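# Move a tray bottle upright into the crate's empty slot

## Task

Take one bottle from the tray and leave it standing upright in the slot of the crate that is empty. The task fails if the crate or the tray ends up tilted or shifted from where it was. The bottle must stay in place on its own at the end, not only because the robot holds it. Anything the robot is touching at the end must not drop by more than about a fingernail's width once released. Nothing may be put or knocked off the table.

## Robot and tools

Robot: two FANUC CRX arms, left_arm and right_arm, each with a two-finger parallel gripper. Bases in the scene frame: left_arm at (+0.048, +0.341, 0), right_arm at (+0.025, -0.311, 0). Scene frame: origin on the table top midway between the arms, +x out over the table, +z up, left_arm on the +y side. The names left and right do not refer to image sides.

Gripper frame: fingers point along the gripper's +z, and close along its x axis. end_effector_position is the point between the pads; fingertips extend 17.5 mm past it. A flat block juts about 9 cm toward the gripper's -y side, so mind clearance there. Pure rotation commands pivot about the end_effector_position.

execute_actions: argument actions is a list holding zero or one item. Empty list: just report state. An item {"rows": [...], "steps": n} runs up to 15 control steps of 1/30 s (default 15); each row covers one step and the final row repeats if rows run out. An item {"steps": n} with no rows is a wait of up to 300 steps, counted from the previous result, so thinking time is included. Optional pictures (boolean) toggles camera images. A refused call moves nothing.

Row layout (used by execute_actions rows and move target): always 20 numbers, both arms, even if one is idle. First left_arm: x, y, z, qw, qx, qy, qz, gripper position, force_limit, speed; then the same ten for right_arm. x, y, z are an absolute target for end_effector_position in metres, scene frame; the quaternion is an absolute orientation target, w first, scene frame. A target more than 0.6 m from the arm's last reported position along any gripper axis is refused. Every step, the controller clips the commanded pose to within 70 mm and 16 degrees of the measured one; position wins over orientation if both cannot be met. To keep an arm still, resend its exact last stable pose and its gripper numbers each call; reuse a fixed target quaternion rather than the drifting reported one.

Gripper numbers, each in [-1, 1]: position +1 = fully open (50 mm), about -0.65 = pads touching, -1 = close until blocked (use this to grip). force_limit: -1 about 20 N, 0 about 102 N, +1 about 185 N per pad (actual can be ~17% more). speed: -1 = 20 mm/s, 0 = 85, +1 = 150. A 0 is a real command, so to leave a gripper alone resend its previous three numbers. New force or speed only apply after the position number changes by 0.01 or more; to soften a grip, open first.

move: target is one 20-number row (absolute poses as above); speed in m/s, 0.002 to 0.5, default 0.25 (rotation up to twice that in rad/s). Both grippers follow straight lines ending together, 0.5 to 10 s; longer paths are cut at 10 s. It does not avoid obstacles or the other arm. Finger numbers are applied at the start. The result adds a move: line with the ending (done, off_target, moving, held, fault), limits (paced = pose clipped; held = some steps blocked, after which the arm may jump fast) and each gripper's distance from its target.

wait: seconds 0 to 10; nothing new is commanded. zoom_image: camera (cam_high, cam_low, cam_left_wrist, cam_right_wrist) and region [x0, y0, x1, y1] in pixels, max 504x504; gives a closer look at the latest image. read_manual: only licence texts. finished_scene: pass the current scene number; irreversible, and the result reports success.

Results: the state line gives each gripper's position and quaternion (reported positions can be off, more at long reach). object_status: 0 moving, 1 stopped while opening, 2 stopped while closing (a real grip; check for this), 3 at commanded position or pads met (usually nothing held). Opening in mm is about (250 - position_measured) x 0.202. A pose unreachable line and HELD marks mean the clearance check altered or blocked that arm's command. Hand target shows where each arm is now being driven. MOTOR HOT warns of heating under load; an OVER-TEMPERATURE FAULT brakes the arm.

Cameras: cam_high and cam_low are fixed (672x504); the wrist cams are fisheye 616x616. Calibration matrices are given per camera.

Cautions: arms are stiff, so commanding even slightly past a firm contact can trigger a torque or force fault (150 N external force, or joint load limits: 139 N m for the first three joints, 34.8 N m for the wrist joints), freezing that arm for 10 s. Faster contacts hit harder. Keep the arms from colliding. After a force_limit -1 grip, loss is not detected and an off-centre grip on a fixed object fades. Objects may be tugged or nudged occasionally. Approach the bottle from above, grip with status 2, lift clear, lower gently into the empty slot without touching the crate walls hard, release, back off, and confirm the bottle stands alone and nothing shifted before finishing. Prefer quick, smooth motions.

Each tool is called after "Request:" as a command line: name --argument value for each argument, lists and objects as JSON in quotes; but a table of rows of numbers goes row by row, as --pt "numbers of a row", without its own name.

## Session

Request:
execute_actions --actions '[]'

Scene clock: 0.00 s of 5100.00 s.
left_arm: end_effector_position=(+0.2428, +0.3441, +0.2788) position_measured=3 object_status=3 end_effector_quat_wxyz=(+0.027, -0.395, +0.918, -0.037) | right_arm: end_effector_position=(+0.3270, -0.0855, +0.3096) position_measured=3 object_status=3 end_effector_quat_wxyz=(-0.398, +0.811, -0.428, -0.022)
Joint positions: left_arm=[ 1.096 -0.878 -0.535  0.096 -1.93   1.196] | right_arm=[ 0.765 -0.793 -0.584 -0.355 -1.034  3.083]
Joint velocities: left_arm=[ 0.001 -0.     0.    -0.     0.001 -0.001] | right_arm=[ 0.001 -0.     0.    -0.001  0.    -0.001]
Hand target (left_arm): +0.243, +0.344, +0.279; +0.027, -0.395, +0.918, -0.037
Hand target (right_arm): +0.327, -0.086, +0.310; -0.398, +0.811, -0.428, -0.022

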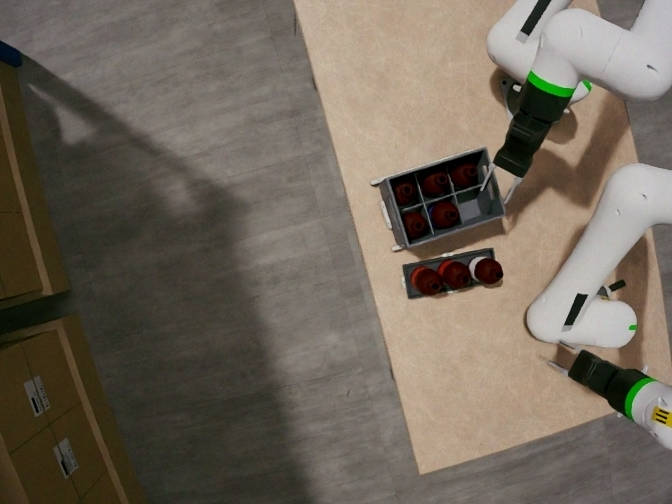

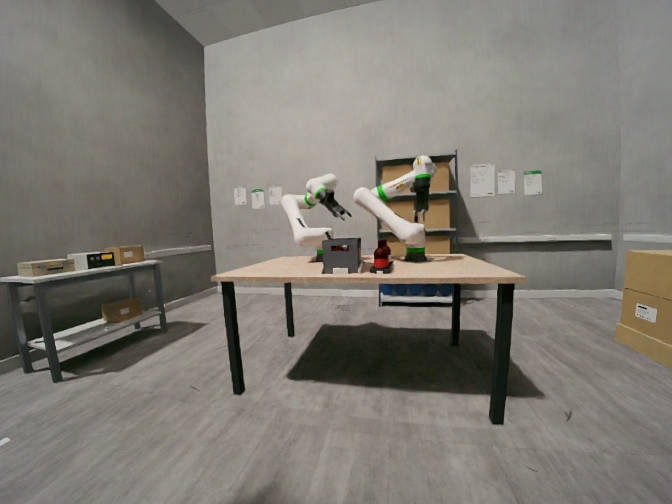

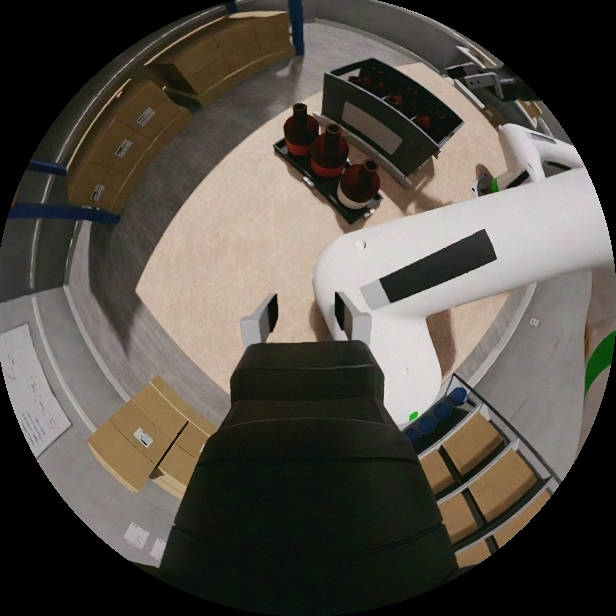

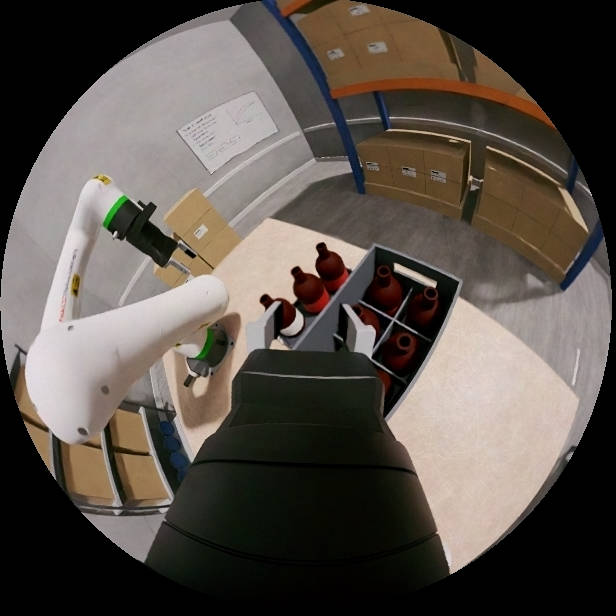

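Request:
zoom_image --camera "cam_high" --region '[360, 130, 540, 310]'

Request:
zoom_image --camera "cam_low" --region '[300, 210, 420, 290]'

Region (360, 130, 540, 310) of cam_high's 672x504 image, scaled by 2.800, with more detail than that image has.

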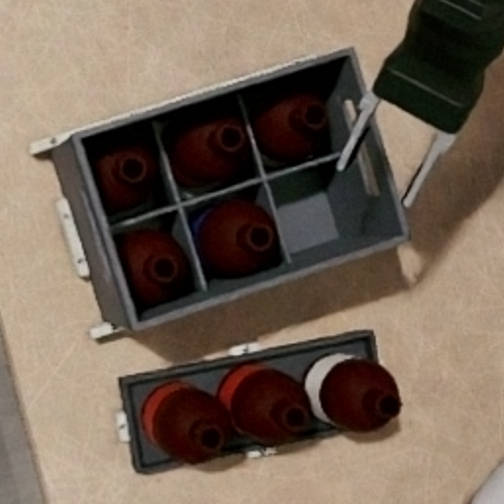

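Region (300, 210, 420, 290) of cam_low's 672x504 image, scaled by 4.200, with more detail than that image has.

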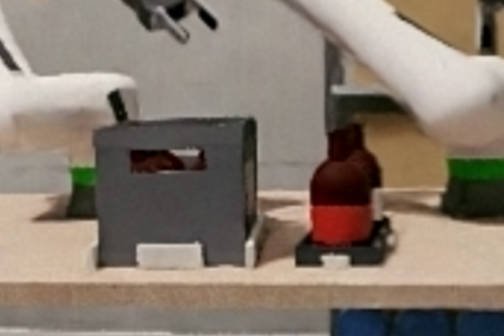

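Request:
zoom_image --camera "cam_left_wrist" --region '[260, 50, 480, 240]'

Request:
zoom_image --camera "cam_right_wrist" --region '[240, 220, 480, 420]'

Region (260, 50, 480, 240) of cam_left_wrist's 616x616 image, scaled by 2.291, with more detail than that image has; it fills the top 435 rows of this view, and the rest is white.

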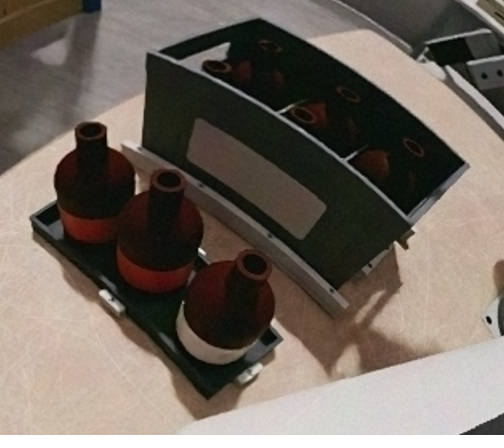

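Region (240, 220, 480, 420) of cam_right_wrist's 616x616 image, scaled by 2.100, with more detail than that image has.

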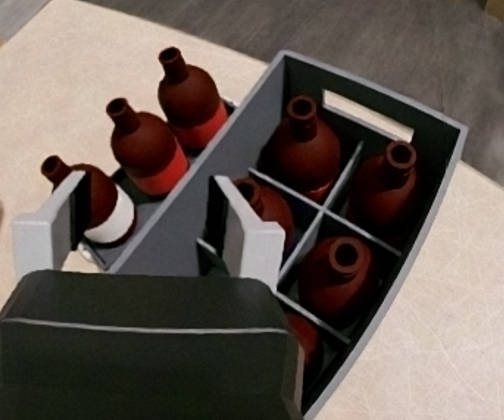

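Request:
move --target '[0.314, 0.127, 0.22, 0, 0.7071, 0.7071, 0, 1, 0, 1, 0.33, -0.25, 0.32, -0.398, 0.811, -0.428, -0.022, 1, 0, 0]' --speed 0.4

Scene clock: 113.50 s of 5100.00 s.
left_arm: end_effector_position=(+0.3135, +0.1285, +0.2208) position_measured=3 object_status=3 end_effector_quat_wxyz=(+0.000, +0.707, +0.707, -0.001) | right_arm: end_effector_position=(+0.3306, -0.2492, +0.3209) position_measured=3 object_status=3 end_effector_quat_wxyz=(-0.389, +0.809, -0.440, -0.022)
Joint positions: left_arm=[-0.385 -0.229 -0.312  0.001 -1.488  0.262] | right_arm=[-0.282 -0.545 -0.336 -0.796 -1.635  3.929]
Joint velocities: left_arm=[-0.001  0.003  0.    -0.     0.    -0.003] | right_arm=[-0.001  0.     0.    -0.001  0.001  0.   ]
Hand target (left_arm): +0.314, +0.129, +0.221; +0.000, +0.707, +0.707, -0.001
Hand target (right_arm): +0.331, -0.249, +0.321; -0.389, +0.809, -0.440, -0.022
Off the commanded pose (left_arm): 0.002 m, 0 deg.
Off the commanded pose (right_arm): 0.001 m, 2 deg.
joint sent to its limit (right arm) — the command would take joint 6 (wrist roll) past its upper limit, so that joint was sent only as far as its limit.
After step 90, 107.07 s passed at rest.
move: done
camera_calibration (this result's frames):
cam_left_wrist: T_world_to_cam=[[0.0324066, 0.99941, 0.0113533, -0.142264], [0.957554, -0.0343006, 0.286205, -0.356133], [0.286426, 0.00159645, -0.958101, 0.280182], [0, 0, 0, 1]] pos_world=[0.265376, 0.129517, 0.371985]
cam_right_wrist: T_world_to_cam=[[0.63139, -0.671194, -0.388388, -0.243085], [-0.766989, -0.466668, -0.440397, 0.291527], [0.114344, 0.575952, -0.809448, 0.517274], [0, 0, 0, 1]] pos_world=[0.317933, -0.325036, 0.452682]

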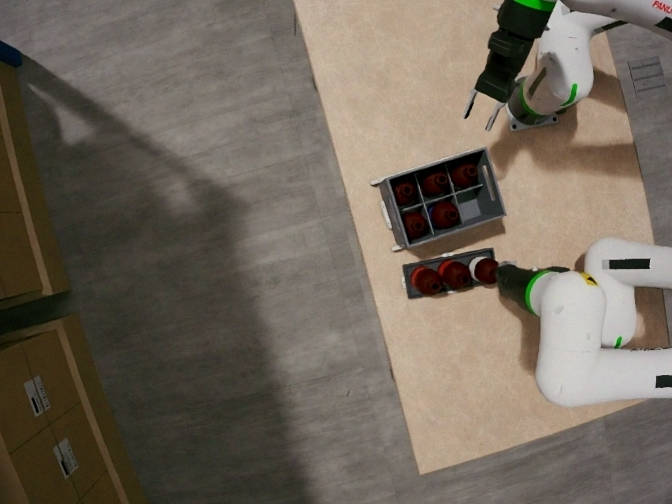

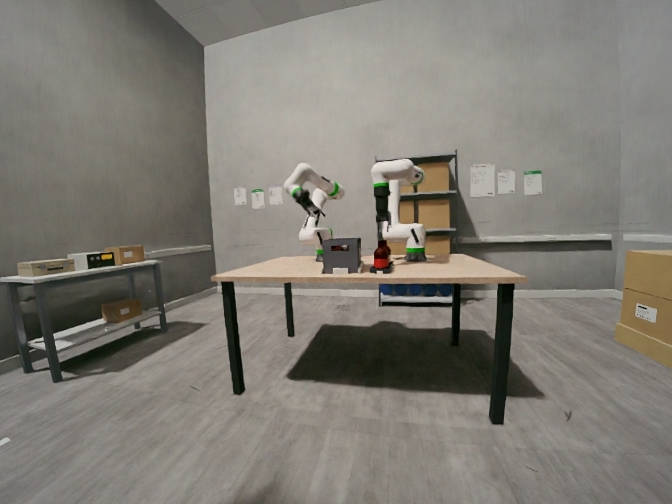

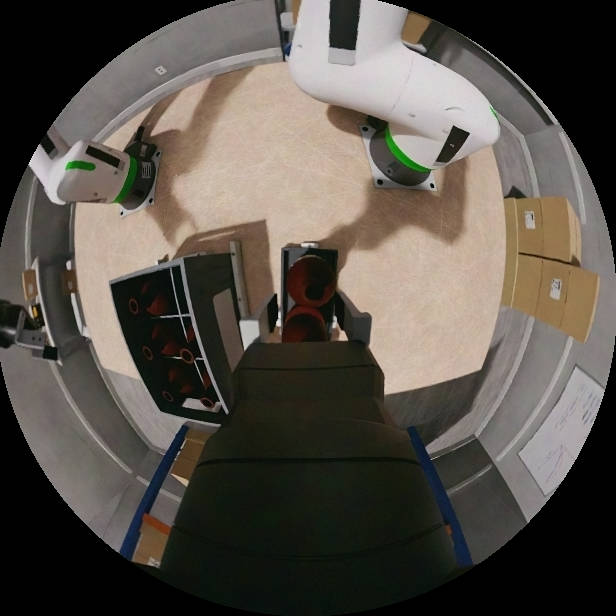

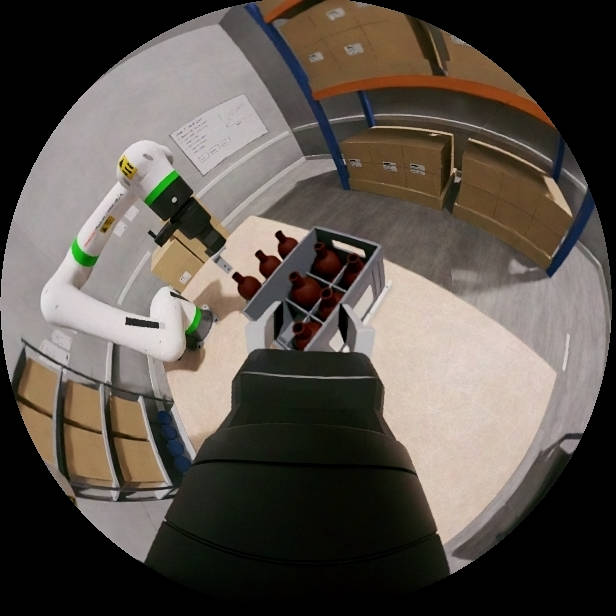

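Request:
zoom_image --camera "cam_left_wrist" --region '[240, 230, 380, 350]'

Request:
zoom_image --camera "cam_right_wrist" --region '[190, 220, 310, 320]'

Request:
zoom_image --camera "cam_low" --region '[350, 205, 420, 280]'

Region (240, 230, 380, 350) of cam_left_wrist's 616x616 image, scaled by 3.600, with more detail than that image has; it fills the top 432 rows of this view, and the rest is white.

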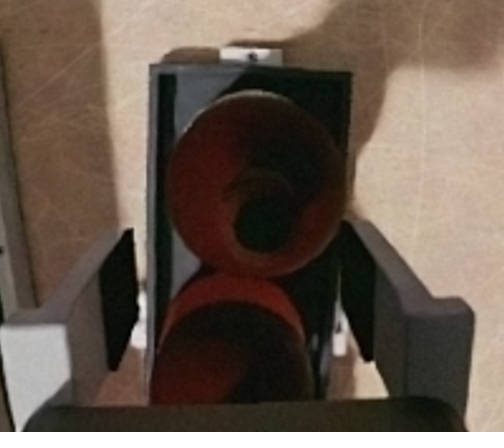

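Region (190, 220, 310, 320) of cam_right_wrist's 616x616 image, scaled by 4.200, with more detail than that image has.

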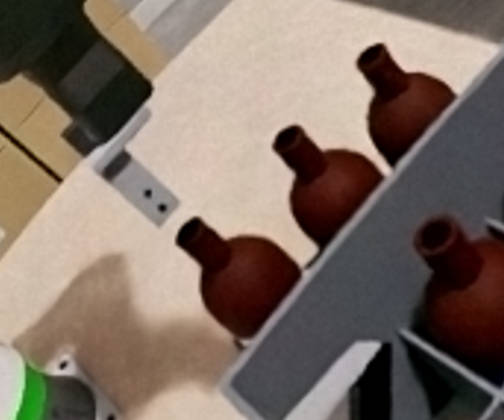

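Region (350, 205, 420, 280) of cam_low's 672x504 image, scaled by 6.720, with more detail than that image has; it fills the left 470 columns of this view, and the rest is white.

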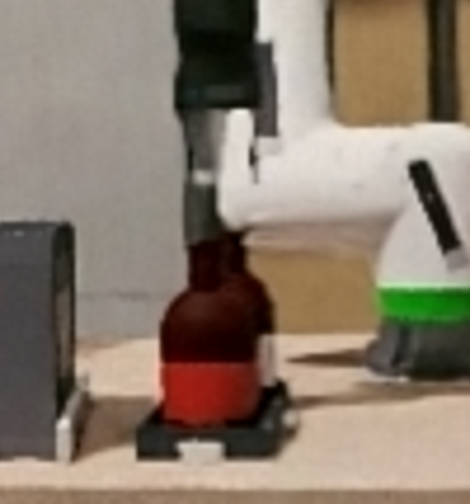

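Request:
move --target '[0.311, 0.1365, 0.151, 0, 0.7071, 0.7071, 0, 1, 0, 1, 0.3306, -0.2492, 0.3209, -0.389, 0.809, -0.44, -0.022, 1, 0, 0]' --speed 0.1

Scene clock: 132.00 s of 5100.00 s.
left_arm: end_effector_position=(+0.3111, +0.1364, +0.1510) position_measured=3 object_status=3 end_effector_quat_wxyz=(+0.000, +0.707, +0.707, +0.000) | right_arm: end_effector_position=(+0.3306, -0.2492, +0.3209) position_measured=3 object_status=3 end_effector_quat_wxyz=(-0.389, +0.809, -0.440, -0.022)
Joint positions: left_arm=[-0.365 -0.217 -0.467 -0.    -1.321  0.241] | right_arm=[-0.281 -0.545 -0.336 -0.796 -1.634  3.927]
Joint velocities: left_arm=[ 0.    -0.002 -0.001  0.     0.001  0.   ] | right_arm=[-0. -0. -0. -0.  0.  0.]
Hand target (left_arm): +0.311, +0.136, +0.151; -0.000, +0.707, +0.707, +0.000
Hand target (right_arm): +0.331, -0.249, +0.321; -0.389, +0.809, -0.440, -0.022
Off the commanded pose (left_arm): 0.000 m, 0 deg.
Off the commanded pose (right_arm): 0.000 m, 0 deg.
After step 90, 14.43 s passed at rest.
move: done
camera_calibration (this result's frames):
cam_left_wrist: T_world_to_cam=[[0.032899, 0.999382, 0.012345, -0.149594], [0.957316, -0.0350583, 0.28691, -0.333551], [0.287166, 0.00237901, -0.957878, 0.21363], [0, 0, 0, 1]] pos_world=[0.262888, 0.1373, 0.302178]
cam_right_wrist: T_world_to_cam=[[0.630626, -0.671679, -0.38879, -0.242838], [-0.767588, -0.465878, -0.440188, 0.291849], [0.114536, 0.576025, -0.809368, 0.517185], [0, 0, 0, 1]] pos_world=[0.317923, -0.325055, 0.452648]

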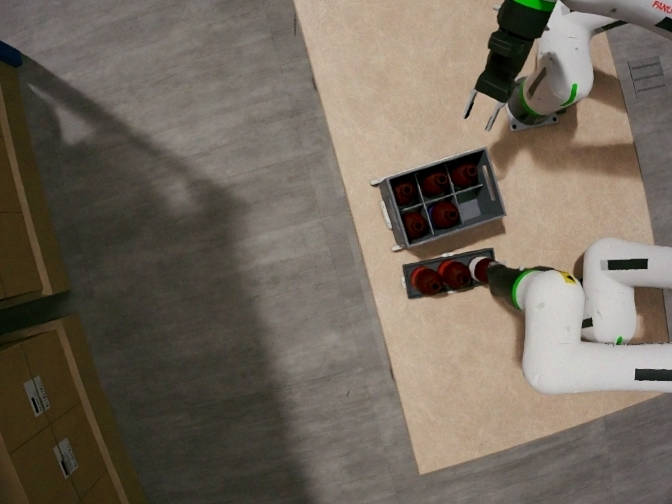

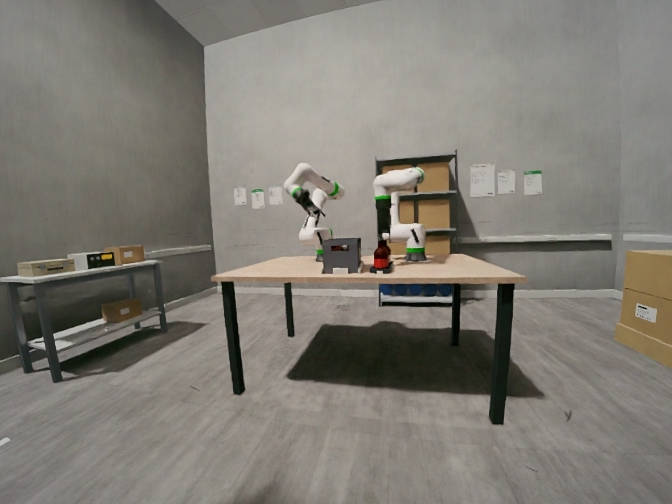

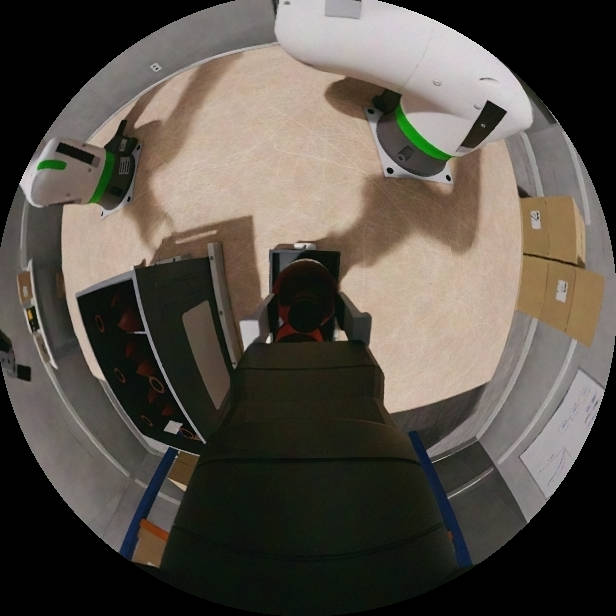

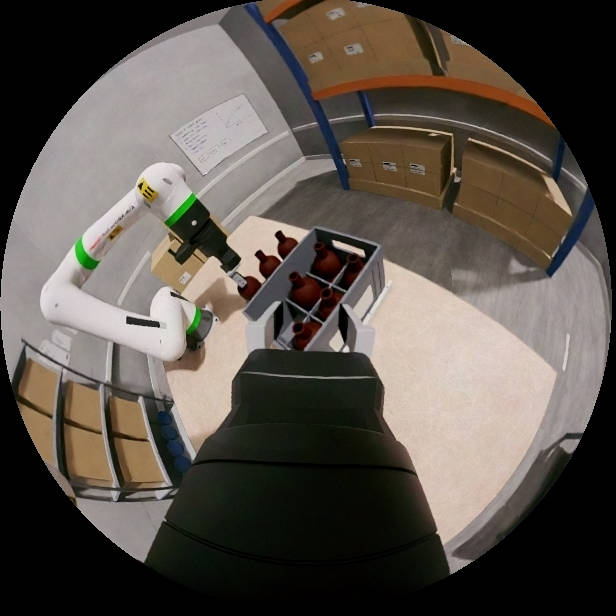

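Request:
zoom_image --camera "cam_left_wrist" --region '[240, 230, 380, 350]'

Request:
zoom_image --camera "cam_right_wrist" --region '[200, 235, 290, 315]'

Request:
zoom_image --camera "cam_low" --region '[350, 205, 420, 280]'

Region (240, 230, 380, 350) of cam_left_wrist's 616x616 image, scaled by 3.600, with more detail than that image has; it fills the top 432 rows of this view, and the rest is white.

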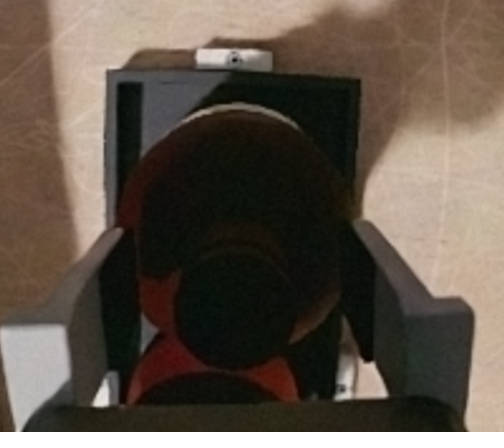

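Region (200, 235, 290, 315) of cam_right_wrist's 616x616 image, scaled by 5.600, with more detail than that image has.

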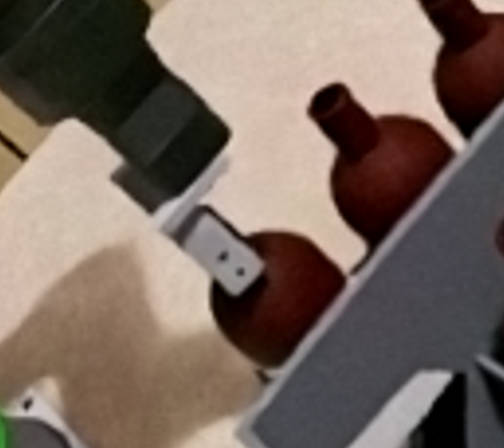

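Region (350, 205, 420, 280) of cam_low's 672x504 image, scaled by 6.720, with more detail than that image has; it fills the left 470 columns of this view, and the rest is white.

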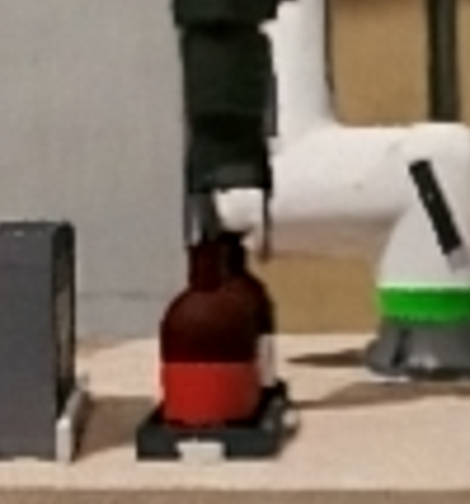

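Request:
execute_actions --actions '[{"rows": [[0.311, 0.1365, 0.151, 0, 0.7071, 0.7071, 0, -1, -0.3, 0, 0.3306, -0.2492, 0.3209, -0.389, 0.809, -0.44, -0.022, 1, 0, 0]], "steps": 15}]' --pictures false

Request:
move --target '[0.311, 0.1365, 0.35, 0, 0.7071, 0.7071, 0, -1, -0.3, 0, 0.3306, -0.2492, 0.3209, -0.389, 0.809, -0.44, -0.022, 1, 0, 0]' --speed 0.2

Scene clock: 145.53 s of 5100.00 s.
left_arm: end_effector_position=(+0.3110, +0.1365, +0.1510) position_measured=127 object_status=0 end_effector_quat_wxyz=(+0.000, +0.707, +0.707, -0.000) | right_arm: end_effector_position=(+0.3306, -0.2492, +0.3209) position_measured=3 object_status=3 end_effector_quat_wxyz=(-0.389, +0.809, -0.440, -0.022)
Joint positions: left_arm=[-0.365 -0.217 -0.467  0.    -1.321  0.241] | right_arm=[-0.281 -0.545 -0.336 -0.796 -1.634  3.927]
Joint velocities: left_arm=[-0.     0.    -0.     0.    -0.     0.001] | right_arm=[ 0.001 -0.     0.     0.001  0.001 -0.   ]
Hand target (left_arm): +0.311, +0.136, +0.151; +0.000, +0.707, +0.707, -0.000
Hand target (right_arm): +0.331, -0.249, +0.321; -0.389, +0.809, -0.440, -0.022
Off the commanded pose (left_arm): 0.000 m, 0 deg.
Off the commanded pose (right_arm): 0.000 m, 0 deg.
Steps of this call (steps 1 to 90: nothing new was sent; then 10.03 s passed at rest; steps 91 to 105: all 15 steps of this action). Readings (end_effector_position | what the end effector reports):
91: left_arm (+0.3111, +0.1364, +0.1510) | right_arm (+0.3306, -0.2492, +0.3209) | left_arm position_measured=14 object_status=0 | right_arm position_measured=3 object_status=3
92: left_arm (+0.3111, +0.1365, +0.1509) | right_arm (+0.3306, -0.2492, +0.3209) | left_arm position_measured=28 object_status=0 | right_arm position_measured=3 object_status=3
94: left_arm (+0.3110, +0.1365, +0.1509) | right_arm (+0.3306, -0.2492, +0.3209) | left_arm position_measured=56 object_status=0 | right_arm position_measured=3 object_status=3
98: left_arm (+0.3110, +0.1365, +0.1509) | right_arm (+0.3306, -0.2492, +0.3209) | left_arm position_measured=112 object_status=0 | right_arm position_measured=3 object_status=3
105: the state above

Scene clock: 147.20 s of 5100.00 s.
left_arm: end_effector_position=(+0.3106, +0.1366, +0.3500) position_measured=127 object_status=2 end_effector_quat_wxyz=(-0.000, +0.707, +0.707, -0.000) | right_arm: end_effector_position=(+0.3306, -0.2492, +0.3209) position_measured=3 object_status=3 end_effector_quat_wxyz=(-0.389, +0.809, -0.440, -0.022)
Joint positions: left_arm=[-0.365 -0.226 -0.007  0.    -1.79   0.24 ] | right_arm=[-0.281 -0.545 -0.336 -0.796 -1.634  3.927]
Joint velocities: left_arm=[-0.001  0.     0.002 -0.    -0.001  0.002] | right_arm=[ 0.    -0.     0.001  0.001 -0.    -0.   ]
Hand target (left_arm): +0.311, +0.137, +0.350; +0.000, +0.707, +0.707, -0.000
Hand target (right_arm): +0.331, -0.249, +0.321; -0.389, +0.809, -0.440, -0.022
Off the commanded pose (left_arm): 0.000 m, 0 deg.
Off the commanded pose (right_arm): 0.000 m, 0 deg.
move: done
camera_calibration (this result's frames):
cam_left_wrist: T_world_to_cam=[[0.0334126, 0.999366, 0.0122991, -0.152363], [0.957315, -0.035537, 0.286855, -0.390047], [0.28711, 0.00218955, -0.957895, 0.404385], [0, 0, 0, 1]] pos_world=[0.262385, 0.13752, 0.501119]
cam_right_wrist: T_world_to_cam=[[0.630625, -0.671677, -0.388795, -0.242836], [-0.76759, -0.465878, -0.440185, 0.291847], [0.114532, 0.576027, -0.809367, 0.517184], [0, 0, 0, 1]] pos_world=[0.317923, -0.325054, 0.452645]

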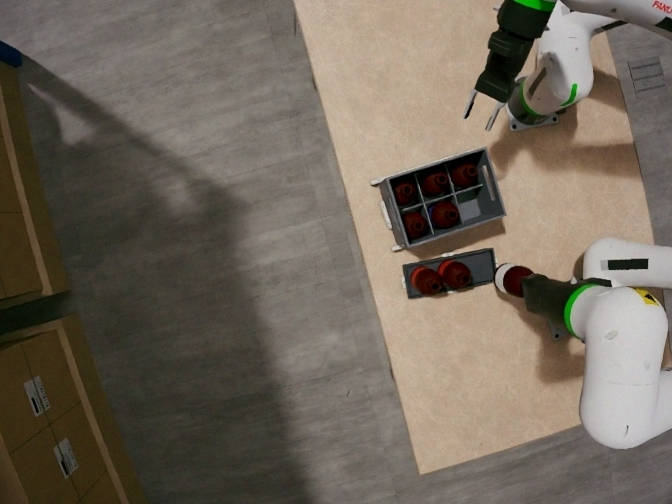

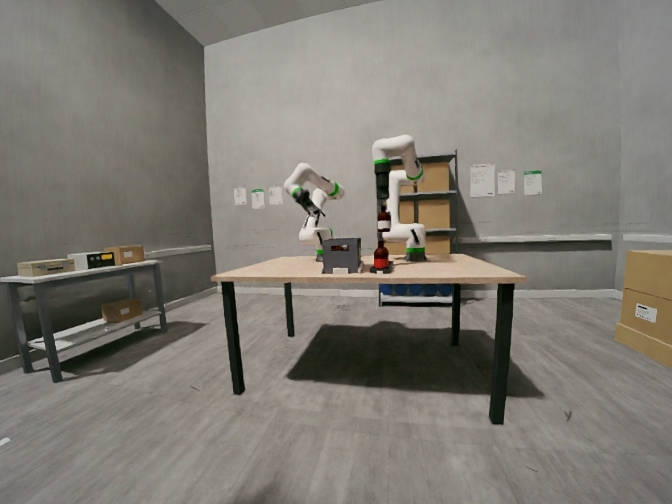

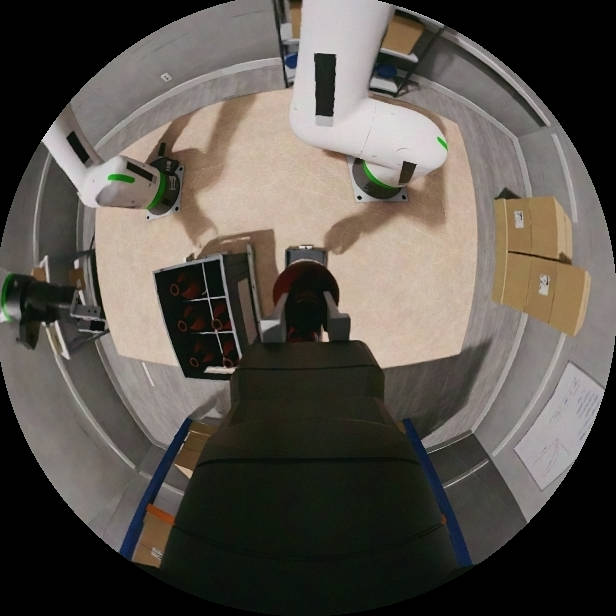

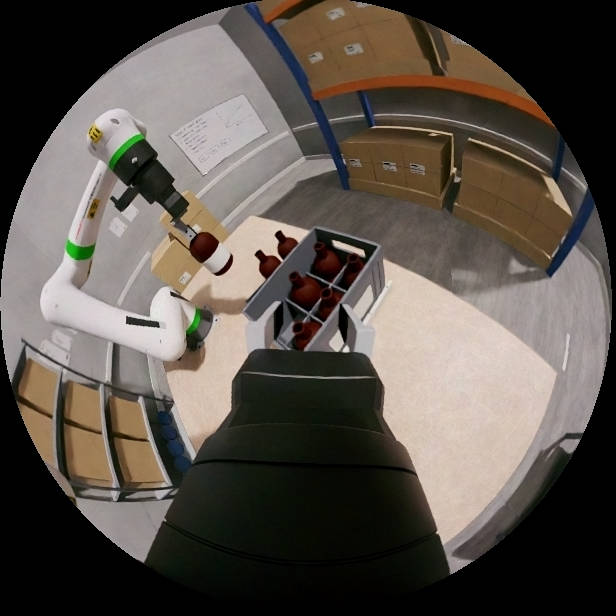

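Request:
move --target '[0.309, -0.045, 0.35, 0, 0.7071, 0.7071, 0, -1, -0.3, 0, 0.3306, -0.2492, 0.3209, -0.389, 0.809, -0.44, -0.022, 1, 0, 0]' --speed 0.2

Request:
zoom_image --camera "cam_left_wrist" --region '[210, 210, 400, 370]'

Scene clock: 154.27 s of 5100.00 s.
left_arm: end_effector_position=(+0.3095, -0.0444, +0.3505) position_measured=127 object_status=2 end_effector_quat_wxyz=(-0.000, +0.707, +0.707, -0.000) | right_arm: end_effector_position=(+0.3306, -0.2492, +0.3209) position_measured=3 object_status=3 end_effector_quat_wxyz=(-0.389, +0.809, -0.440, -0.022)
Joint positions: left_arm=[-0.781  0.1    0.3    0.    -1.771  0.658] | right_arm=[-0.281 -0.545 -0.336 -0.796 -1.634  3.927]
Joint velocities: left_arm=[-0.001  0.001  0.002 -0.    -0.001  0.001] | right_arm=[-0.    -0.     0.001 -0.001 -0.     0.   ]
Hand target (left_arm): +0.310, -0.044, +0.350; -0.000, +0.707, +0.707, -0.000
Hand target (right_arm): +0.331, -0.249, +0.321; -0.389, +0.809, -0.440, -0.022
Off the commanded pose (left_arm): 0.001 m, 0 deg.
Off the commanded pose (right_arm): 0.000 m, 0 deg.
After step 90, 2.73 s passed at rest.
move: done
camera_calibration (this result's frames):
cam_left_wrist: T_world_to_cam=[[0.0329831, 0.99938, 0.0122941, 0.0286806], [0.957394, -0.0351236, 0.28664, -0.39554], [0.286894, 0.00231605, -0.957959, 0.405681], [0, 0, 0, 1]] pos_world=[0.261354, -0.0434952, 0.501651]
cam_right_wrist: T_world_to_cam=[[0.630625, -0.671677, -0.388795, -0.242836], [-0.76759, -0.465878, -0.440185, 0.291847], [0.114531, 0.576027, -0.809367, 0.517184], [0, 0, 0, 1]] pos_world=[0.317923, -0.325054, 0.452645]

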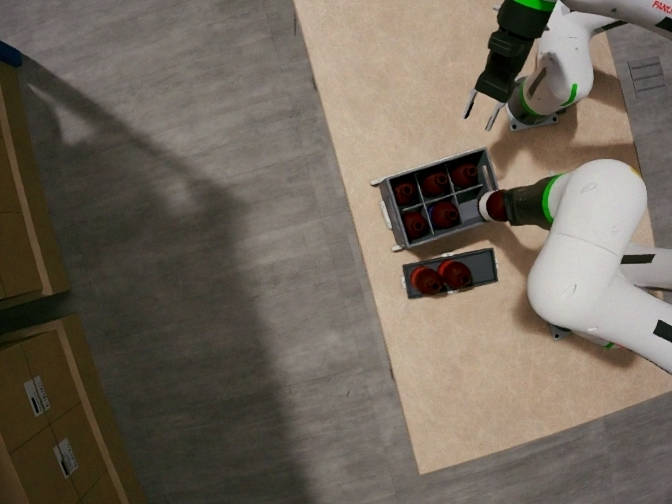

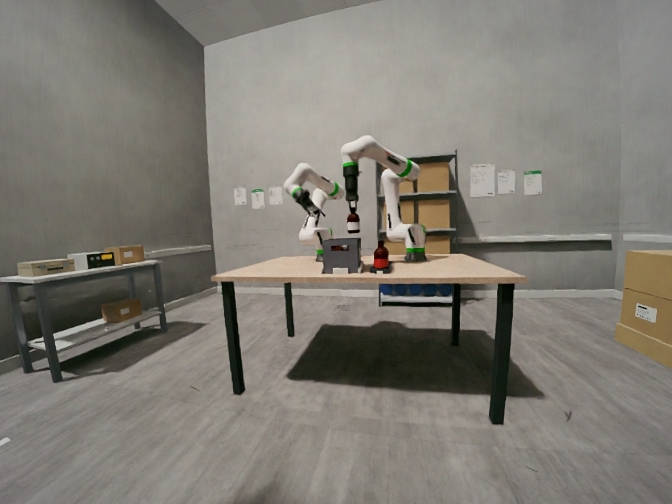

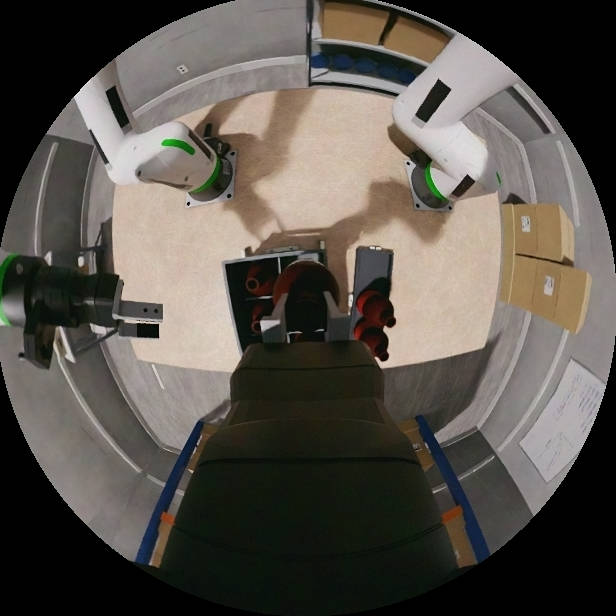

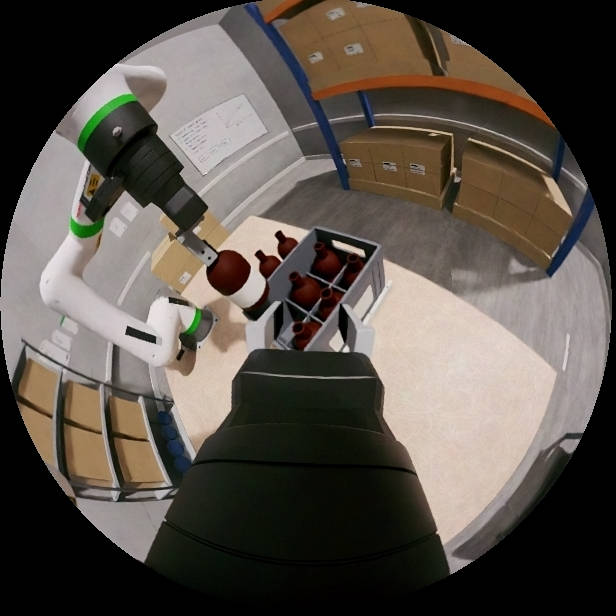

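Region (210, 210, 400, 370) of cam_left_wrist's 616x616 image, scaled by 2.653, with more detail than that image has; it fills the top 424 rows of this view, and the rest is white.

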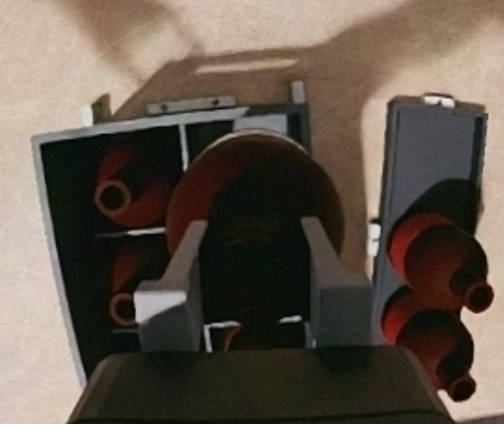

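Request:
zoom_image --camera "cam_left_wrist" --region '[265, 235, 345, 295]'

Request:
zoom_image --camera "cam_high" --region '[420, 150, 530, 250]'

Request:
zoom_image --camera "cam_low" --region '[315, 195, 385, 280]'

Region (265, 235, 345, 295) of cam_left_wrist's 616x616 image, scaled by 6.300, with more detail than that image has; it fills the top 378 rows of this view, and the rest is white.

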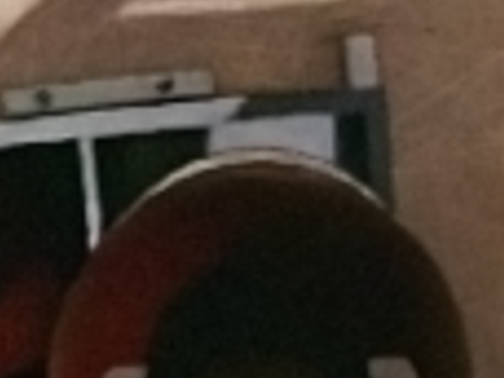

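Region (420, 150, 530, 250) of cam_high's 672x504 image, scaled by 4.582, with more detail than that image has; it fills the top 458 rows of this view, and the rest is white.

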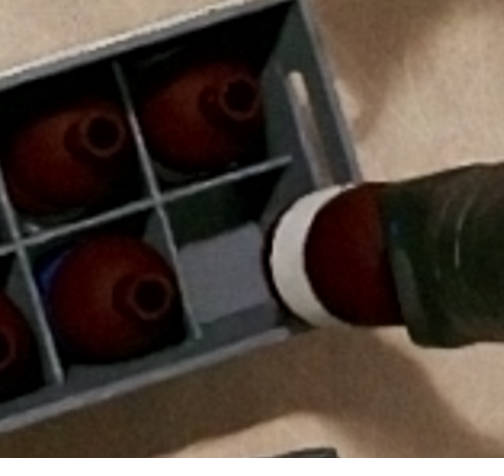

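Region (315, 195, 385, 280) of cam_low's 672x504 image, scaled by 5.929, with more detail than that image has; it fills the left 415 columns of this view, and the rest is white.

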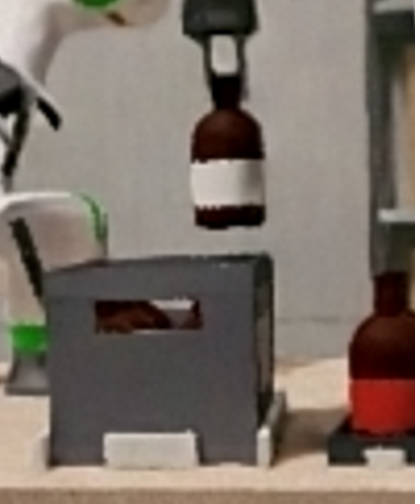

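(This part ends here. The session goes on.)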